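# Move the strut channel from the wall rack to the bench

## Task

Take the steel strut channel resting on the top arms of the wall rack and put it down on the work bench. Release it and back the robot away. It must stay on the bench by itself, not held or propped by the robot, and the robot must not fall or finish leaning.

## Robot and tools

ROBOT. A wheeled base that drives only forward/back and turns on the spot, with a lifting column, a tilting head and two six-joint arms (left_ and right_), each ending in a two-finger gripper. Shoulder height S = 0.90 m + column_m. Folded, the robot is 0.73 m long, 0.62 m wide and S + 0.43 m tall; its front is 0.40 m ahead of the column.

FRAMES. Base frame: origin on the floor under the column, midway between the drive wheels; x forward, y left, z up. left_hand and right_hand are reported in this frame. Each is the point where the fingers meet (tips reach 8 mm further). The hand's z axis is the finger direction, and its y axis runs along the opening. Odometry frame: the base frame as it stood at scene start. base_odometry counts wheel turns only, so slip looks like travel. Heading is positive to the left, -3.142 to 3.142.

execute_actions. Argument "actions": a list of zero or one action. An empty list just reports state and images. One action may hold:
- "base": exactly one relative command, counted from the base's last reported position. {"translate_m": d} drives d metres, forward positive, -3 to 3. {"rotate_rad": d} turns d radians, left (counter-clockwise from above) positive, -3.2 to 3.2.
- "joints": one flat dict covering both arms, column and head, each an absolute target. column_m 0 to 0.8 m; head_tilt_rad -0.61 to 1.308 (positive tilts down); per arm joint1 -2.879 to 2.879, joint2 0 to 3.141, joint3 0 to 3.019, joint4 -1.692 to 1.57, joint5 -1.57 to 1.57 (positive swings the hand to the robot's right), joint6 -2.094 to 2.094 (positive rolls clockwise seen from behind), all radians; gripper_m 0 (closed) to 0.093 m fingertip gap.
- "speeds": optional caps for this action: translate_m 0.05 to 0.8 m/s, rotate_rad 0.1 to 1 rad/s (defaults are the maxima). Arms ignore it. Very long slow base moves are refused; split them.
Omitted joints may still be driving toward older targets. Unknown keys or out-of-range numbers refuse the whole call. Argument "cameras": names from cam_head_left, cam_head_right, cam_left_wrist, cam_right_wrist, nav_camera, or all; omitted means all, [] means none.

ARM GEOMETRY. With joint1 at -1.57 (left) or 1.57 (right) and joints 5, 6 at 0, the arm works in a vertical plane straight ahead, 0.23 m to that side. Let a = j2 - 0.35, b = 1.05 + j2 - j3, c = b - j4 (c = 1.57 is fingers down). Hand is 0.12 + 0.39 sin a + 0.38 cos b + 0.25 cos c ahead and S + 0.39 cos a - 0.38 sin b - 0.25 sin c high. E.g. j2, j3, j4 = 0.93, 0.78, 0.14 gives 0.60 m ahead, 0.25 m below S. Real hands sit lower and nearer the column by up to ~5 cm (~12 cm loaded). Reach is about 1 m from the shoulder. Targets within ~0.03 rad (0.08 for joints 2, 3) of the current reading may not move. For gentle contact step ~0.05 rad per call from your last target. Loads: ~3.2 kg at 0.4 m ahead with fingers down; less farther out; flat fingers carry little. A gripper holds roughly 2 to 6 kg. Fingers are 7 cm long. To grip, command an opening smaller than the object; "off_target" is then normal, and an opening staying 0.002 m or more above target means something is held.

RESULTS. base_status and joint_status: "done", "off_target" (resting short, may still push), "contact_stop" (column or base only; target dropped), "time_out", "not_followed" after a "joint command not followed" line (a safety check blocked an arm near the other arm or the body; back the named joints off by 0.05 rad or more, or move the other arm). on_its_own covers what you did not command; "held at" is a held target. motor_effort lists left_wheel and right_wheel in percent (peak in brackets). wheel_motors_off is 1 when the base overloaded. turned_by_wheels vs turned_by_imu disagreeing by over ~4% and 0.05 rad means slip or collision. base_tilt gives forward/right lean in degrees. Joint torques are raw drive outputs per arm joint. MOTOR HOT warns; OVER-TEMPERATURE FAULT means that arm went limp.

COLUMN. It stops going down with "contact_stop" when an arm's load changes (a hand or its load touching down) and then refuses to descend until raised 0.2 m. It may sink up to 0.15 m more after the touch.

CAMERAS. Head cameras look ahead, tilted by head_tilt_rad. Wrist cameras look along the fingers, tilted 0.62 rad toward the hand's +x; with fingers down and arm forward they look down and back toward the robot. nav_camera is at the base front, 0.23 m high.

OTHER TOOLS. wait {seconds 0 to 10} reports state without commanding. zoom_image {camera, region [x0,y0,x1,y1] px, at most 504x504} enlarges part of a latest image. read_manual {section "licences"} gives licence text only. finished_scene {scene: current number} ends the scene and reports success; irreversible. A reported stop cancels later calls in the same reply.

AVOID. Arms striking or pressing each other; driving or pushing into things for seconds (wheels cut out); arms pressing hard (heat, especially with joint5 far over; resend current positions to relax); moving arms with column_m under 0.3 near housing or floor; dropping or slamming the channel; tipping the robot.

Each tool is called after "Request:" as name(argument=value, ...), one argument or row to a line, values as JSON.

## Session

Request:
execute_actions(
  actions=[],
)

Scene clock: 0.00 s.
Joint torques (N m, as the arm reports them, + toward a larger angle): no reading
base_odometry: x=+0.000 y=+0.000 heading=+0.000 (m, m, rad; odometry frame)
turned_by_wheels: +0.000 (rad since the last result)
turned_by_imu: +0.000 (rad since the last result)
base_tilt: forward=-0.5 right=-0.3 (deg)
base_status: not commanded
joint_positions: column_m=+0.556 head_tilt_rad=+0.886 left_joint1_rad=-1.571 left_joint2_rad=+0.870 left_joint3_rad=+0.365 left_joint4_rad=-0.912 left_joint5_rad=-0.022 left_joint6_rad=-0.025 left_gripper_m=+0.095 right_joint1_rad=+1.546 right_joint2_rad=+0.898 right_joint3_rad=+0.400 right_joint4_rad=-0.912 right_joint5_rad=-0.003 right_joint6_rad=+0.040 right_gripper_m=+0.094
joint_status: not commanded
wheel_motors_off: 0
motor_effort: left_wheel=+3 right_wheel=+5 (%)
left_hand: x=+0.1318 y=+0.2282 z=+1.2555 quat_wxyz=(+0.432, +0.006, -0.902, -0.015) (m; base frame)
right_hand: x=+0.1448 y=-0.2304 z=+1.2488 quat_wxyz=(+0.429, -0.029, -0.903, +0.015) (m; base frame)
pictures: cam_head_left, cam_head_right, cam_left_wrist, cam_right_wrist, nav_camera
Images, in order (width x height): cam_head_left 896x504, cam_head_right 896x504, cam_left_wrist 616x616, cam_right_wrist 616x616, nav_camera 896x504.

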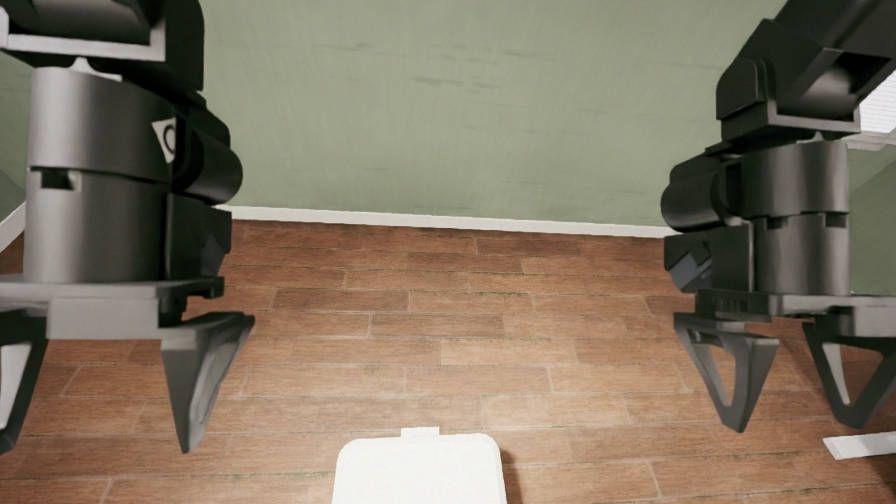

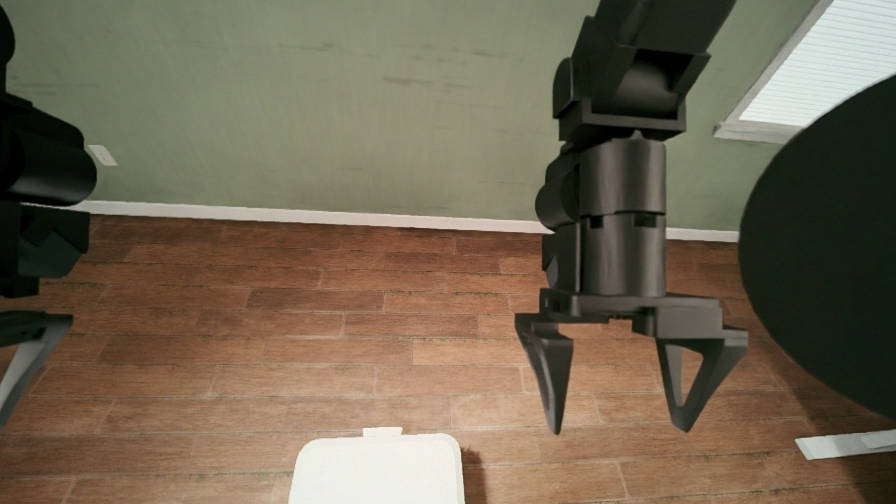

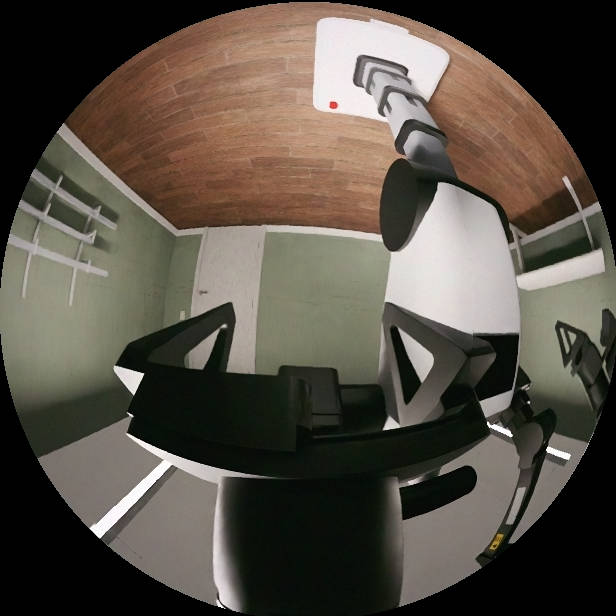

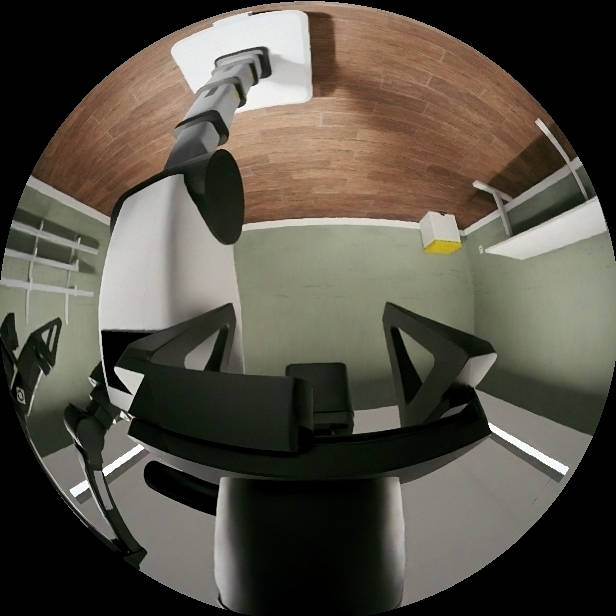

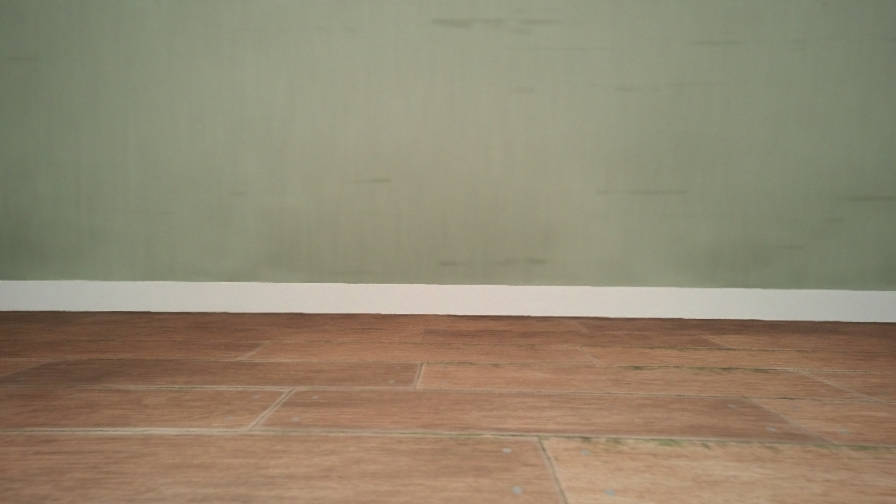

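Request:
execute_actions(
  actions=[
    {"base": {"rotate_rad": 1.8}, "joints": {"head_tilt_rad": 0.15}},
  ],
)

Scene clock: 5.77 s.
Joint torques (N m, as the arm reports them, + toward a larger angle): left_arm=[-1.73 -6.16 -0.82 -1.68  0.09  0.02] | right_arm=[-0.71 -7.07 -0.59 -1.27  0.08 -0.05]
base_odometry: x=+0.000 y=+0.000 heading=+1.799 (m, m, rad; odometry frame)
turned_by_wheels: +1.799 (rad since the last result)
turned_by_imu: +1.784 (rad since the last result)
base_tilt: forward=-0.5 right=-0.3 (deg)
base_status: done
joint_positions: column_m=+0.556 head_tilt_rad=+0.170 left_joint1_rad=-1.571 left_joint2_rad=+0.870 left_joint3_rad=+0.365 left_joint4_rad=-0.912 left_joint5_rad=-0.022 left_joint6_rad=-0.025 left_gripper_m=+0.095 right_joint1_rad=+1.546 right_joint2_rad=+0.898 right_joint3_rad=+0.400 right_joint4_rad=-0.912 right_joint5_rad=-0.003 right_joint6_rad=+0.040 right_gripper_m=+0.095
joint_status: all done
wheel_motors_off: 0
motor_effort: left_wheel=-3(39) right_wheel=+4(61) (%)
left_hand: x=+0.1318 y=+0.2282 z=+1.2555 quat_wxyz=(+0.432, +0.006, -0.902, -0.015) (m; base frame)
right_hand: x=+0.1448 y=-0.2304 z=+1.2488 quat_wxyz=(+0.429, -0.029, -0.903, +0.015) (m; base frame)
pictures: cam_head_left, cam_head_right, cam_left_wrist, cam_right_wrist, nav_camera
Images, in order (width x height): cam_head_left 896x504, cam_head_right 896x504, cam_left_wrist 616x616, cam_right_wrist 616x616, nav_camera 896x504.

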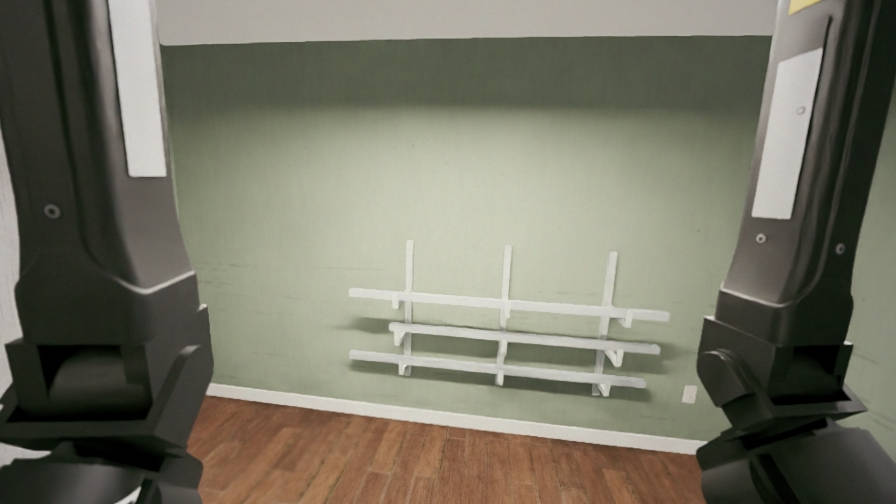

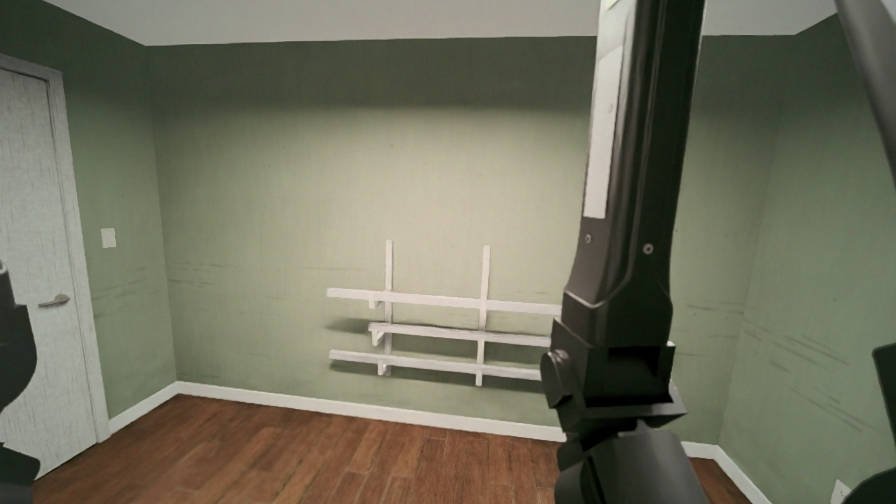

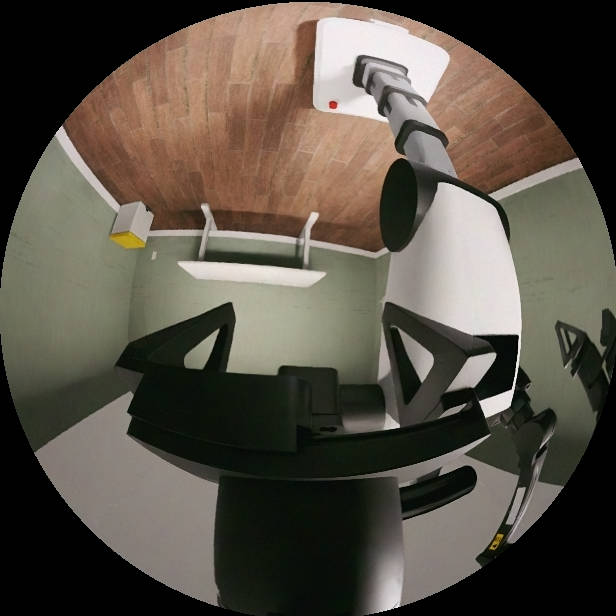

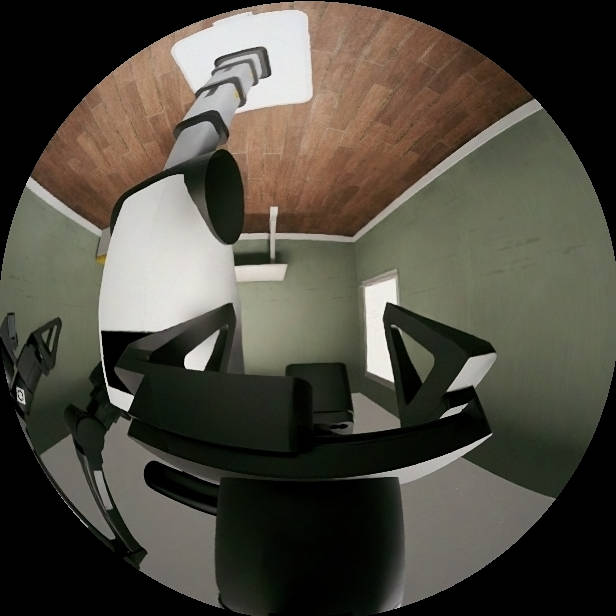

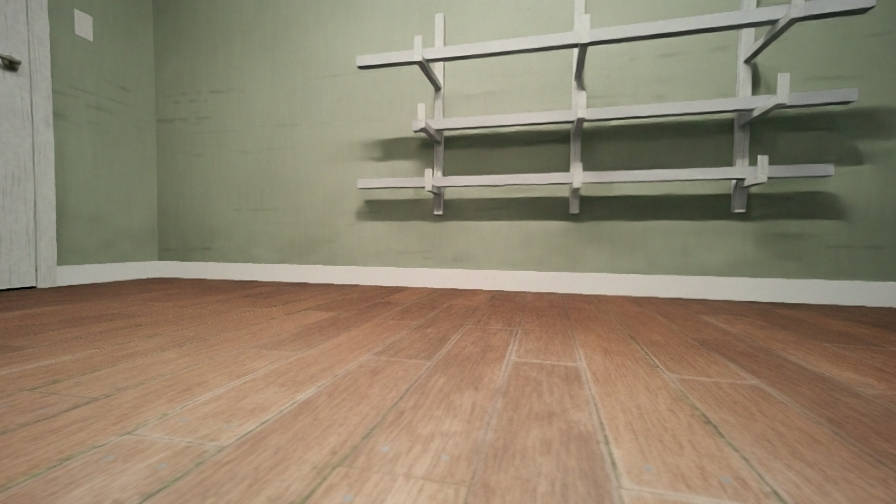

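Request:
zoom_image(
  camera="nav_camera",
  region=[392, 0, 896, 300],
)

Request:
zoom_image(
  camera="cam_head_left",
  region=[330, 220, 700, 430],
)

Region (392, 0, 896, 300) of nav_camera's 896x504 image, scaled by 1.000; it fills the top 300 rows of this view, and the rest is white.

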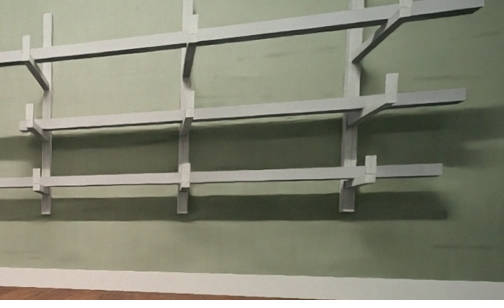

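Region (330, 220, 700, 430) of cam_head_left's 896x504 image, scaled by 1.362, with more detail than that image has; it fills the top 286 rows of this view, and the rest is white.

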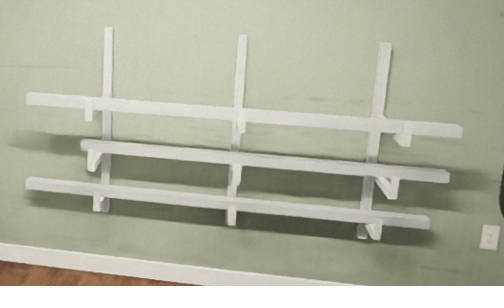

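Request:
execute_actions(
  actions=[
    {"base": {"rotate_rad": -0.24}, "joints": {"head_tilt_rad": 0.35}},
  ],
  cameras=["cam_head_left", "cam_head_right", "nav_camera"],
)

Scene clock: 12.67 s.
Joint torques (N m, as the arm reports them, + toward a larger angle): left_arm=[-1.59 -5.99 -0.85 -1.66  0.08  0.01] | right_arm=[-0.69 -7.01 -0.63 -1.25  0.08 -0.05]
base_odometry: x=+0.000 y=+0.000 heading=+1.560 (m, m, rad; odometry frame)
turned_by_wheels: -0.239 (rad since the last result)
turned_by_imu: -0.239 (rad since the last result)
base_tilt: forward=-0.4 right=-0.3 (deg)
base_status: done
joint_positions: column_m=+0.556 head_tilt_rad=+0.355 left_joint1_rad=-1.571 left_joint2_rad=+0.870 left_joint3_rad=+0.365 left_joint4_rad=-0.912 left_joint5_rad=-0.022 left_joint6_rad=-0.025 left_gripper_m=+0.095 right_joint1_rad=+1.546 right_joint2_rad=+0.898 right_joint3_rad=+0.400 right_joint4_rad=-0.912 right_joint5_rad=-0.003 right_joint6_rad=+0.040 right_gripper_m=+0.095
joint_status: all done
wheel_motors_off: 0
motor_effort: left_wheel=+3(22) right_wheel=-3(35) (%)
left_hand: x=+0.1318 y=+0.2282 z=+1.2555 quat_wxyz=(+0.432, +0.006, -0.902, -0.015) (m; base frame)
right_hand: x=+0.1448 y=-0.2304 z=+1.2488 quat_wxyz=(+0.429, -0.029, -0.903, +0.015) (m; base frame)
pictures: cam_head_left, cam_head_right, nav_camera
Images, in order (width x height): cam_head_left 896x504, cam_head_right 896x504, nav_camera 896x504.

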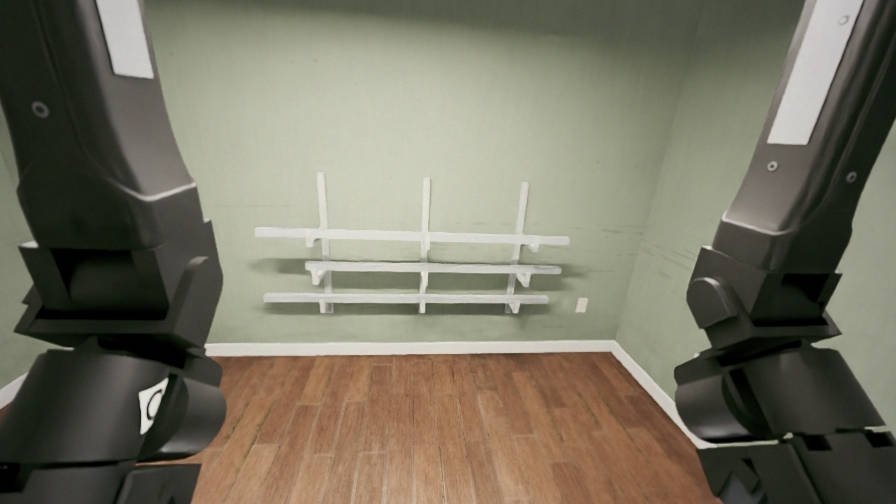

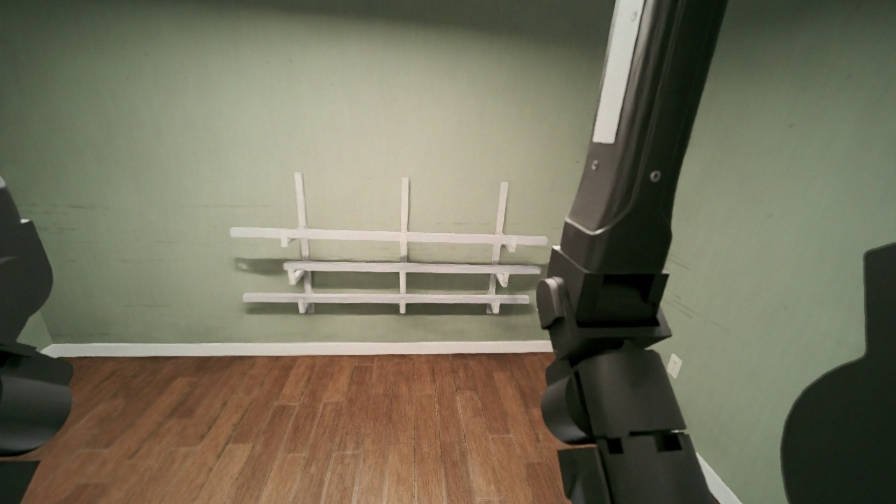

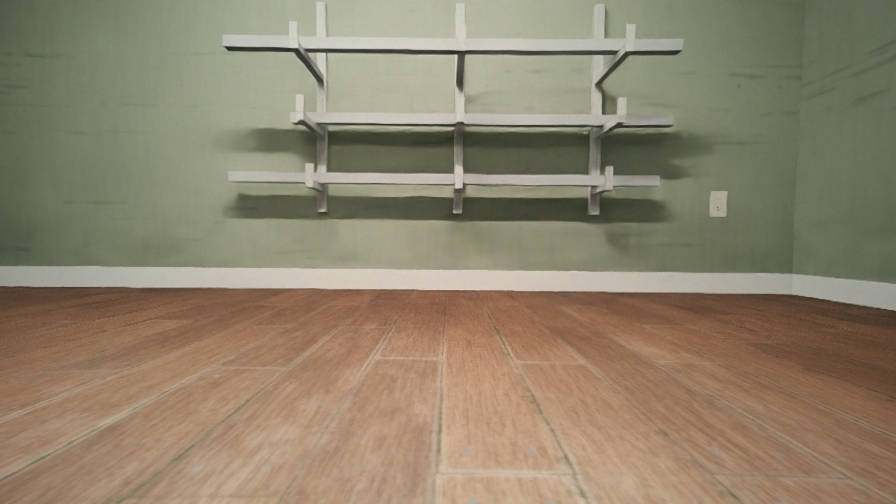

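Request:
execute_actions(
  actions=[
    {"base": {"translate_m": 1.0}, "joints": {"head_tilt_rad": 0.6, "left_joint1_rad": -1.57, "left_joint2_rad": 1.29, "left_joint3_rad": 0.81, "left_joint4_rad": -0.04, "left_joint5_rad": 0, "left_joint6_rad": -1.57, "right_joint1_rad": 1.57, "right_joint2_rad": 1.29, "right_joint3_rad": 0.81, "right_joint4_rad": -0.04, "right_joint5_rad": 0, "right_joint6_rad": 1.57, "left_gripper_m": 0.093, "right_gripper_m": 0.093}},
  ],
)

Scene clock: 28.13 s.
Joint torques (N m, as the arm reports them, + toward a larger angle): left_arm=[ -1.26 -12.98   0.94   0.82   0.16  -0.03] | right_arm=[  0.03 -14.08   0.75   0.78   0.24   0.07]
base_odometry: x=+0.010 y=+1.000 heading=+1.561 (m, m, rad; odometry frame)
turned_by_wheels: +0.001 (rad since the last result)
turned_by_imu: -0.002 (rad since the last result)
base_tilt: forward=-0.5 right=-0.3 (deg)
base_status: done
joint_positions: column_m=+0.556 head_tilt_rad=+0.604 left_joint1_rad=-1.571 left_joint2_rad=+1.292 left_joint3_rad=+0.812 left_joint4_rad=-0.054 left_joint5_rad=-0.004 left_joint6_rad=-1.564 left_gripper_m=+0.093 right_joint1_rad=+1.560 right_joint2_rad=+1.291 right_joint3_rad=+0.812 right_joint4_rad=-0.047 right_joint5_rad=-0.002 right_joint6_rad=+1.560 right_gripper_m=+0.093
joint_status: all done
wheel_motors_off: 0
motor_effort: left_wheel=+1(59) right_wheel=-2(58) (%)
left_hand: x=+0.4497 y=+0.2249 z=+1.0557 quat_wxyz=(+0.003, +0.705, -0.710, -0.005) (m; base frame)
right_hand: x=+0.4524 y=-0.2311 z=+1.0562 quat_wxyz=(-0.002, -0.705, -0.709, +0.003) (m; base frame)
pictures: cam_head_left, cam_head_right, cam_left_wrist, cam_right_wrist, nav_camera
Images, in order (width x height): cam_head_left 896x504, cam_head_right 896x504, cam_left_wrist 616x616, cam_right_wrist 616x616, nav_camera 896x504.

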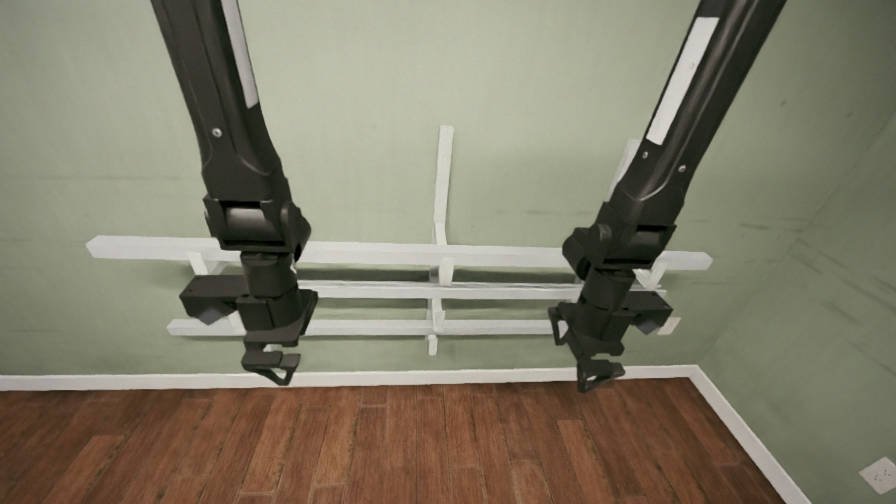

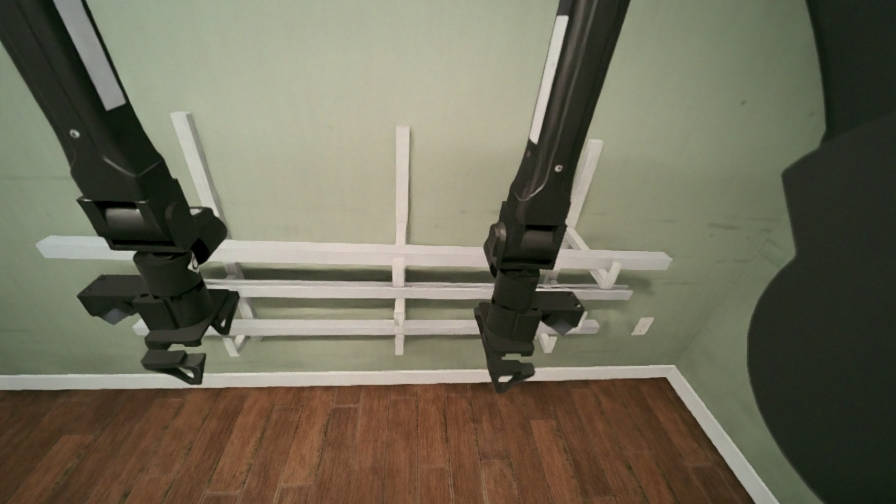

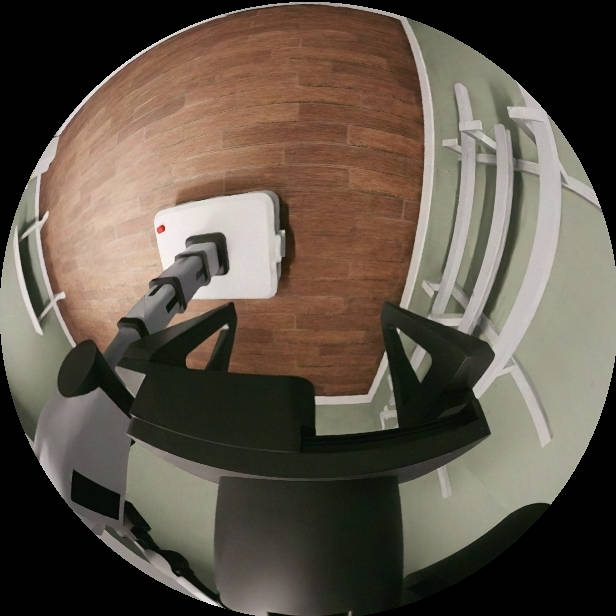

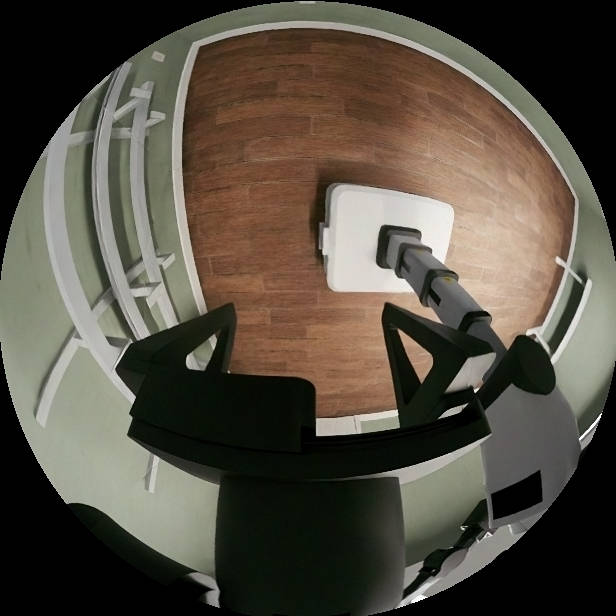

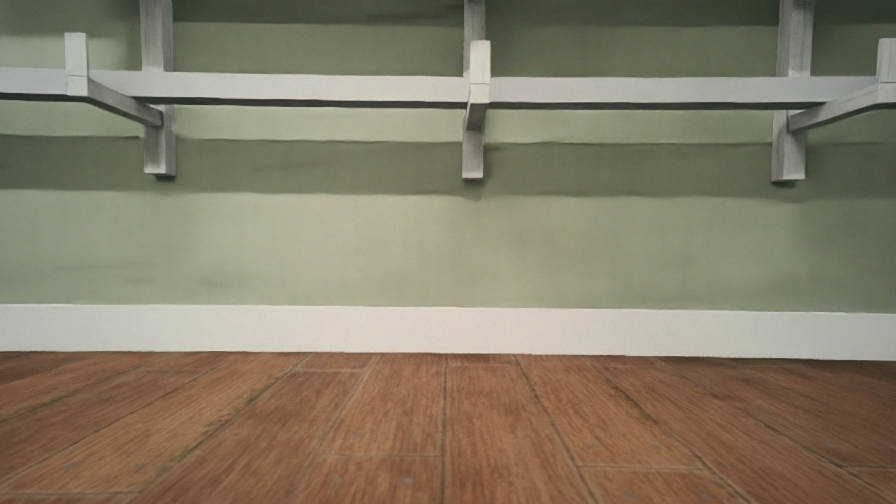

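Request:
execute_actions(
  actions=[
    {"base": {"translate_m": 0.36}, "joints": {"column_m": 0.6, "head_tilt_rad": 0.9}, "speeds": {"translate_m": 0.3}},
  ],
)

Scene clock: 35.60 s.
Joint torques (N m, as the arm reports them, + toward a larger angle): left_arm=[ -1.27 -12.91   0.96   0.73   0.18  -0.04] | right_arm=[  0.08 -13.8    0.75   0.69   0.24   0.07]
base_odometry: x=+0.014 y=+1.360 heading=+1.562 (m, m, rad; odometry frame)
turned_by_wheels: +0.001 (rad since the last result)
turned_by_imu: +0.000 (rad since the last result)
base_tilt: forward=-0.5 right=-0.3 (deg)
base_status: done
joint_positions: column_m=+0.600 head_tilt_rad=+0.901 left_joint1_rad=-1.571 left_joint2_rad=+1.292 left_joint3_rad=+0.811 left_joint4_rad=-0.054 left_joint5_rad=-0.004 left_joint6_rad=-1.564 left_gripper_m=+0.093 right_joint1_rad=+1.560 right_joint2_rad=+1.291 right_joint3_rad=+0.812 right_joint4_rad=-0.047 right_joint5_rad=-0.002 right_joint6_rad=+1.560 right_gripper_m=+0.093
joint_status: all done
wheel_motors_off: 0
motor_effort: left_wheel=+1(35) right_wheel=-1(45) (%)
left_hand: x=+0.4496 y=+0.2249 z=+1.0998 quat_wxyz=(+0.003, +0.705, -0.710, -0.005) (m; base frame)
right_hand: x=+0.4524 y=-0.2311 z=+1.1002 quat_wxyz=(-0.002, -0.705, -0.709, +0.003) (m; base frame)
pictures: cam_head_left, cam_head_right, cam_left_wrist, cam_right_wrist, nav_camera
Images, in order (width x height): cam_head_left 896x504, cam_head_right 896x504, cam_left_wrist 616x616, cam_right_wrist 616x616, nav_camera 896x504.

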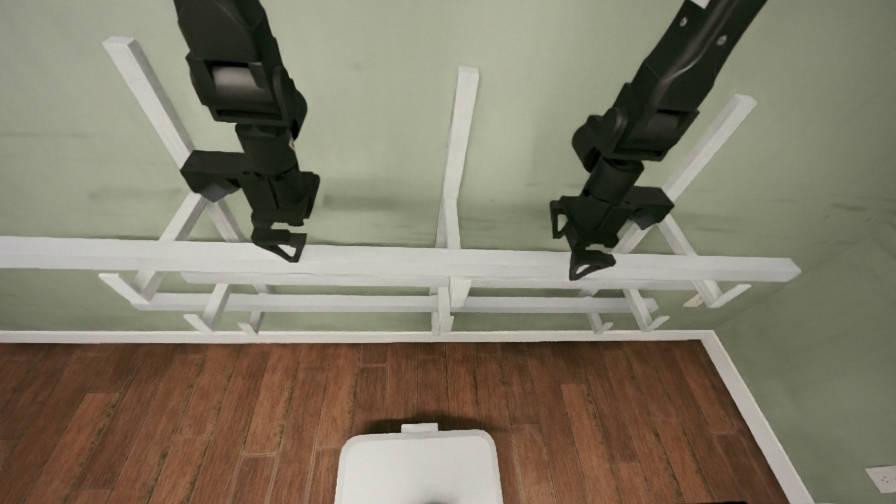

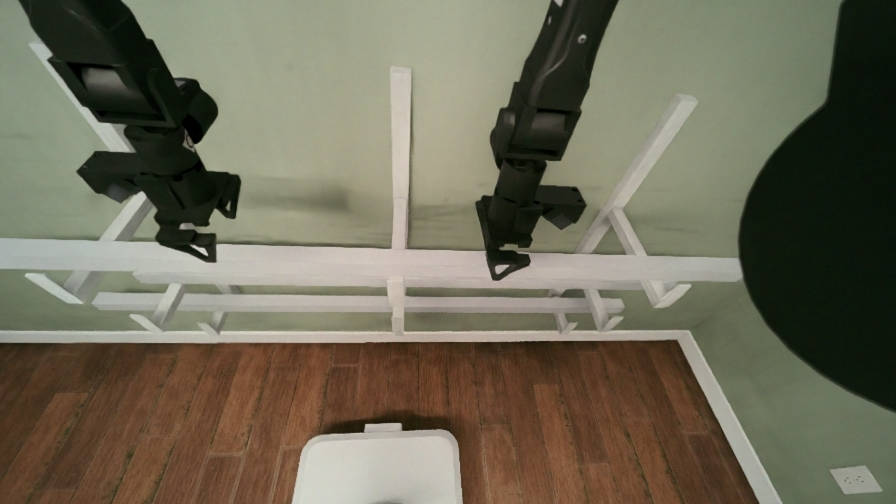

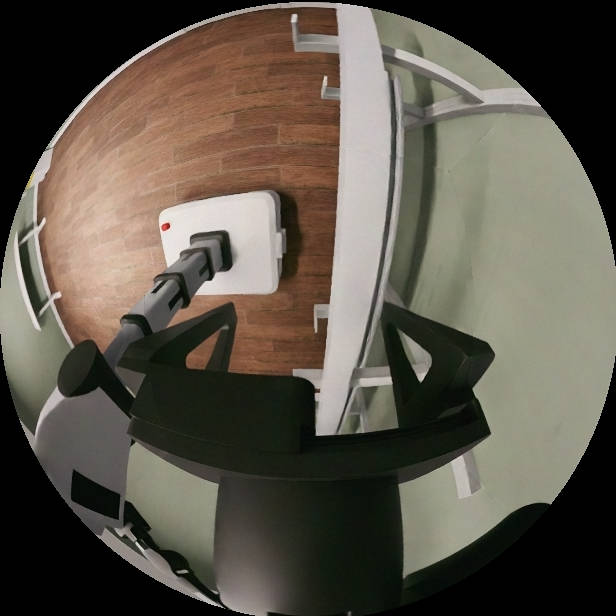

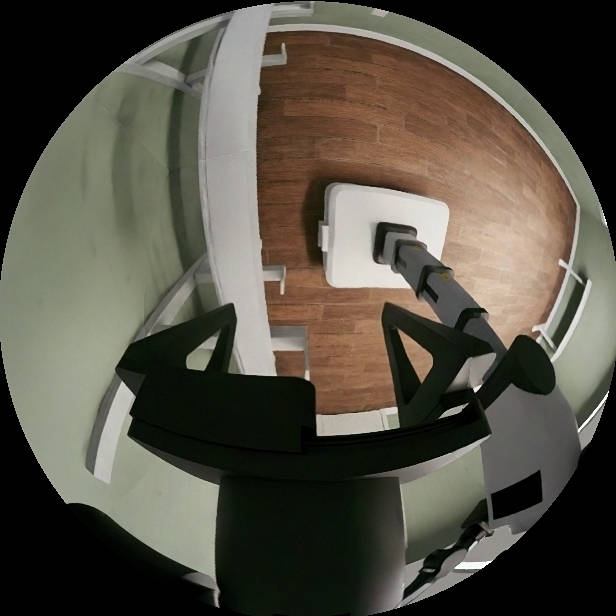

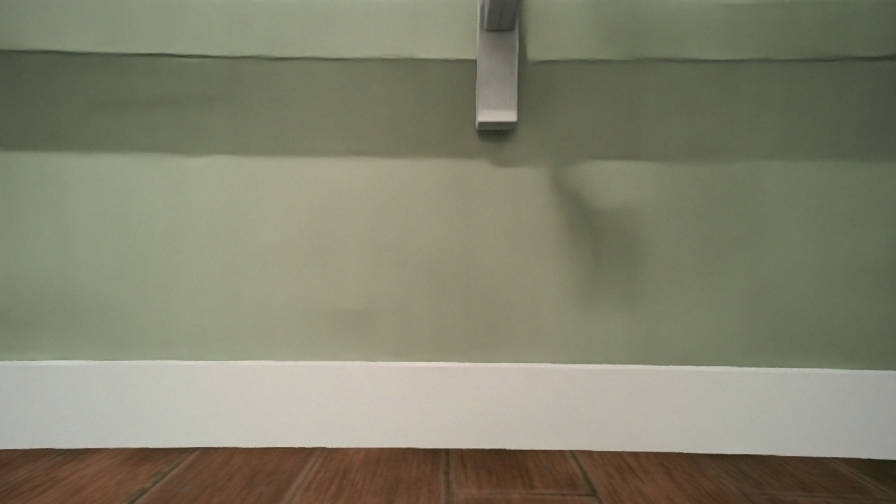

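Request:
execute_actions(
  actions=[
    {"base": {"translate_m": 0.047}, "joints": {"column_m": 0.55}, "speeds": {"translate_m": 0.1}},
  ],
  cameras=["cam_head_left", "cam_left_wrist", "cam_right_wrist"],
)

Scene clock: 39.53 s.
Joint torques (N m, as the arm reports them, + toward a larger angle): left_arm=[ -1.48 -12.97   0.96   0.75   0.16  -0.04] | right_arm=[  0.07 -13.24   0.75   0.66   0.24   0.08]
base_odometry: x=+0.014 y=+1.407 heading=+1.563 (m, m, rad; odometry frame)
turned_by_wheels: +0.001 (rad since the last result)
turned_by_imu: +0.000 (rad since the last result)
base_tilt: forward=-0.5 right=-0.3 (deg)
base_status: done
joint_positions: column_m=+0.550 head_tilt_rad=+0.902 left_joint1_rad=-1.571 left_joint2_rad=+1.291 left_joint3_rad=+0.811 left_joint4_rad=-0.054 left_joint5_rad=-0.004 left_joint6_rad=-1.564 left_gripper_m=+0.093 right_joint1_rad=+1.560 right_joint2_rad=+1.290 right_joint3_rad=+0.811 right_joint4_rad=-0.047 right_joint5_rad=-0.002 right_joint6_rad=+1.560 right_gripper_m=+0.093
joint_status: all done
wheel_motors_off: 0
motor_effort: left_wheel=+1(29) right_wheel=-2(40) (%)
left_hand: x=+0.4497 y=+0.2249 z=+1.0502 quat_wxyz=(+0.002, +0.705, -0.710, -0.005) (m; base frame)
right_hand: x=+0.4521 y=-0.2311 z=+1.0505 quat_wxyz=(-0.002, -0.705, -0.709, +0.003) (m; base frame)
pictures: cam_head_left, cam_left_wrist, cam_right_wrist
Images, in order (width x height): cam_head_left 896x504, cam_left_wrist 616x616, cam_right_wrist 616x616.

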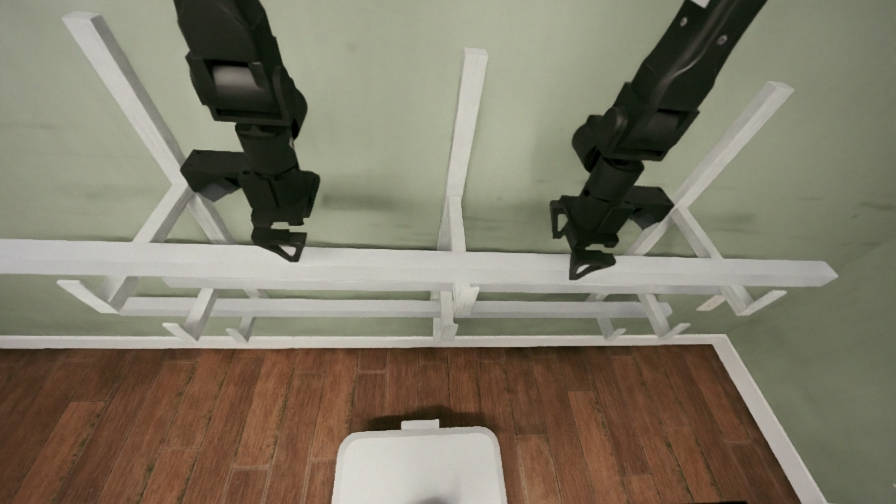

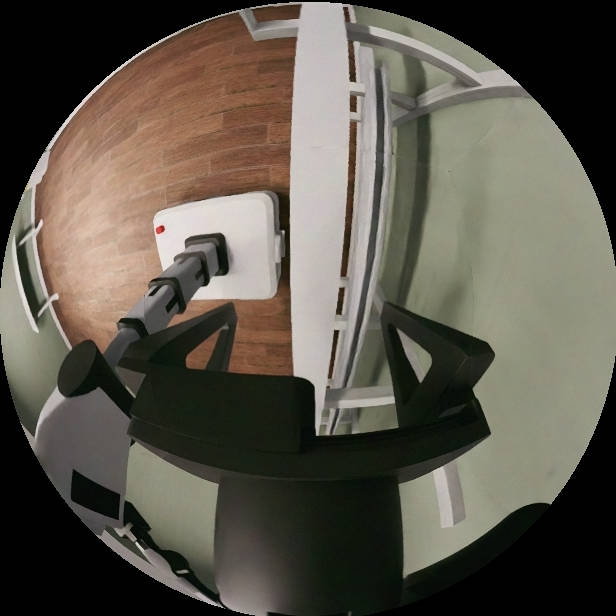

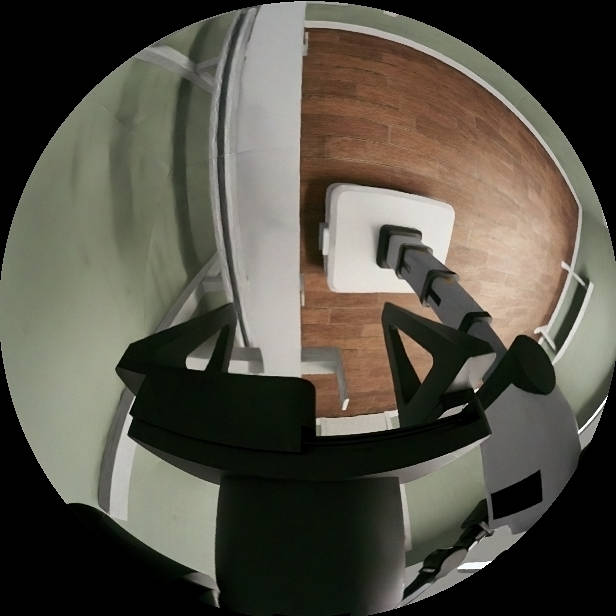

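Request:
execute_actions(
  actions=[
    {"base": {"rotate_rad": 0.037}, "joints": {"column_m": 0.52}, "speeds": {"rotate_rad": 0.2}},
  ],
  cameras=[],
)

Request:
execute_actions(
  actions=[
    {"base": {"translate_m": 0.017}, "speeds": {"translate_m": 0.1}},
  ],
  cameras=["cam_head_left", "cam_left_wrist", "cam_right_wrist"],
)

Scene clock: 45.47 s.
Joint torques (N m, as the arm reports them, + toward a larger angle): left_arm=[ -1.33 -13.15   1.09   0.82   0.14  -0.05] | right_arm=[ -0.21 -13.5    0.64   0.65   0.23   0.07]
base_odometry: x=+0.014 y=+1.407 heading=+1.598 (m, m, rad; odometry frame)
turned_by_wheels: +0.035 (rad since the last result)
turned_by_imu: +0.035 (rad since the last result)
base_tilt: forward=-0.5 right=-0.3 (deg)
base_status: done
joint_positions: column_m=+0.520 head_tilt_rad=+0.902 left_joint1_rad=-1.571 left_joint2_rad=+1.291 left_joint3_rad=+0.810 left_joint4_rad=-0.054 left_joint5_rad=-0.003 left_joint6_rad=-1.564 left_gripper_m=+0.093 right_joint1_rad=+1.562 right_joint2_rad=+1.290 right_joint3_rad=+0.811 right_joint4_rad=-0.047 right_joint5_rad=-0.001 right_joint6_rad=+1.560 right_gripper_m=+0.093
joint_status: all done
wheel_motors_off: 0
motor_effort: left_wheel=-1(35) right_wheel=+1(45) (%)
left_hand: x=+0.4495 y=+0.2250 z=+1.0202 quat_wxyz=(+0.003, +0.705, -0.710, -0.005) (m; base frame)
right_hand: x=+0.4521 y=-0.2299 z=+1.0204 quat_wxyz=(-0.001, -0.705, -0.709, +0.003) (m; base frame)
pictures: none
No camera images: the call's "cameras" was empty. Leave "cameras" out to get every camera's image.

Scene clock: 46.53 s.
Joint torques (N m, as the arm reports them, + toward a larger angle): left_arm=[ -1.34 -13.01   0.98   0.78   0.15  -0.03] | right_arm=[ -0.07 -13.59   0.78   0.73   0.23   0.08]
base_odometry: x=+0.014 y=+1.424 heading=+1.599 (m, m, rad; odometry frame)
turned_by_wheels: +0.001 (rad since the last result)
turned_by_imu: +0.001 (rad since the last result)
base_tilt: forward=-0.4 right=-0.3 (deg)
base_status: done
joint_positions: column_m=+0.520 head_tilt_rad=+0.902 left_joint1_rad=-1.571 left_joint2_rad=+1.290 left_joint3_rad=+0.811 left_joint4_rad=-0.054 left_joint5_rad=-0.003 left_joint6_rad=-1.564 left_gripper_m=+0.093 right_joint1_rad=+1.562 right_joint2_rad=+1.290 right_joint3_rad=+0.811 right_joint4_rad=-0.047 right_joint5_rad=-0.001 right_joint6_rad=+1.560 right_gripper_m=+0.093
joint_status: not commanded
wheel_motors_off: 0
motor_effort: left_wheel=+2(45) right_wheel=+0(49) (%)
left_hand: x=+0.4502 y=+0.2250 z=+1.0205 quat_wxyz=(+0.002, +0.705, -0.710, -0.004) (m; base frame)
right_hand: x=+0.4523 y=-0.2299 z=+1.0206 quat_wxyz=(-0.002, -0.705, -0.709, +0.003) (m; base frame)
pictures: cam_head_left, cam_left_wrist, cam_right_wrist
Images, in order (width x height): cam_head_left 896x504, cam_left_wrist 616x616, cam_right_wrist 616x616.

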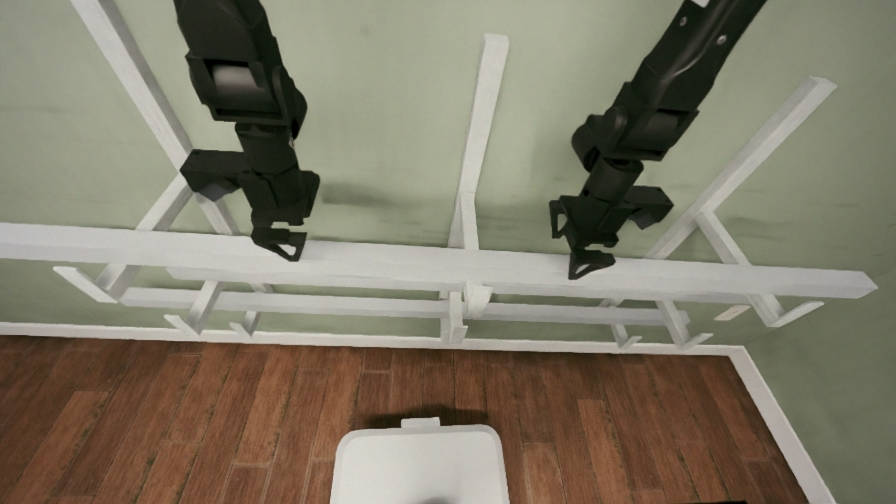

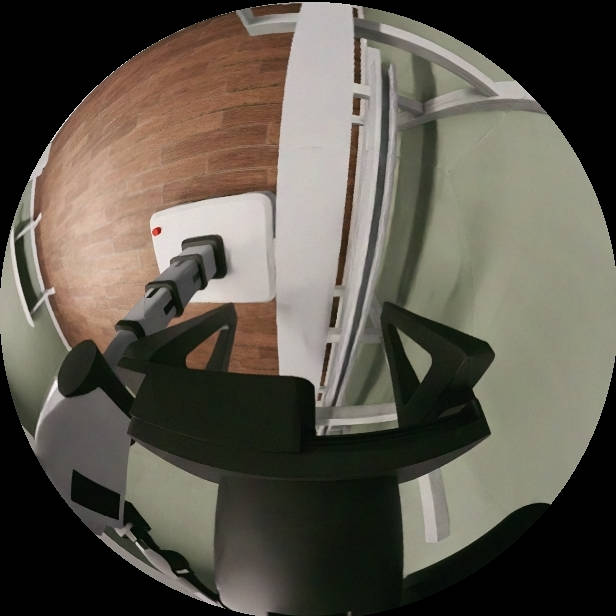

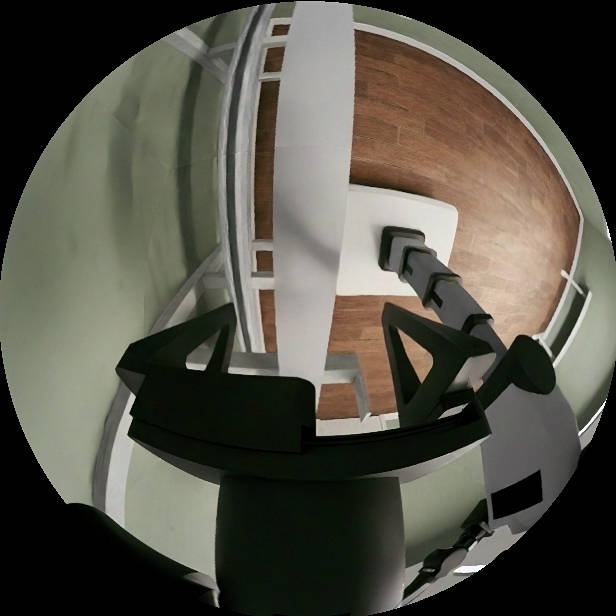

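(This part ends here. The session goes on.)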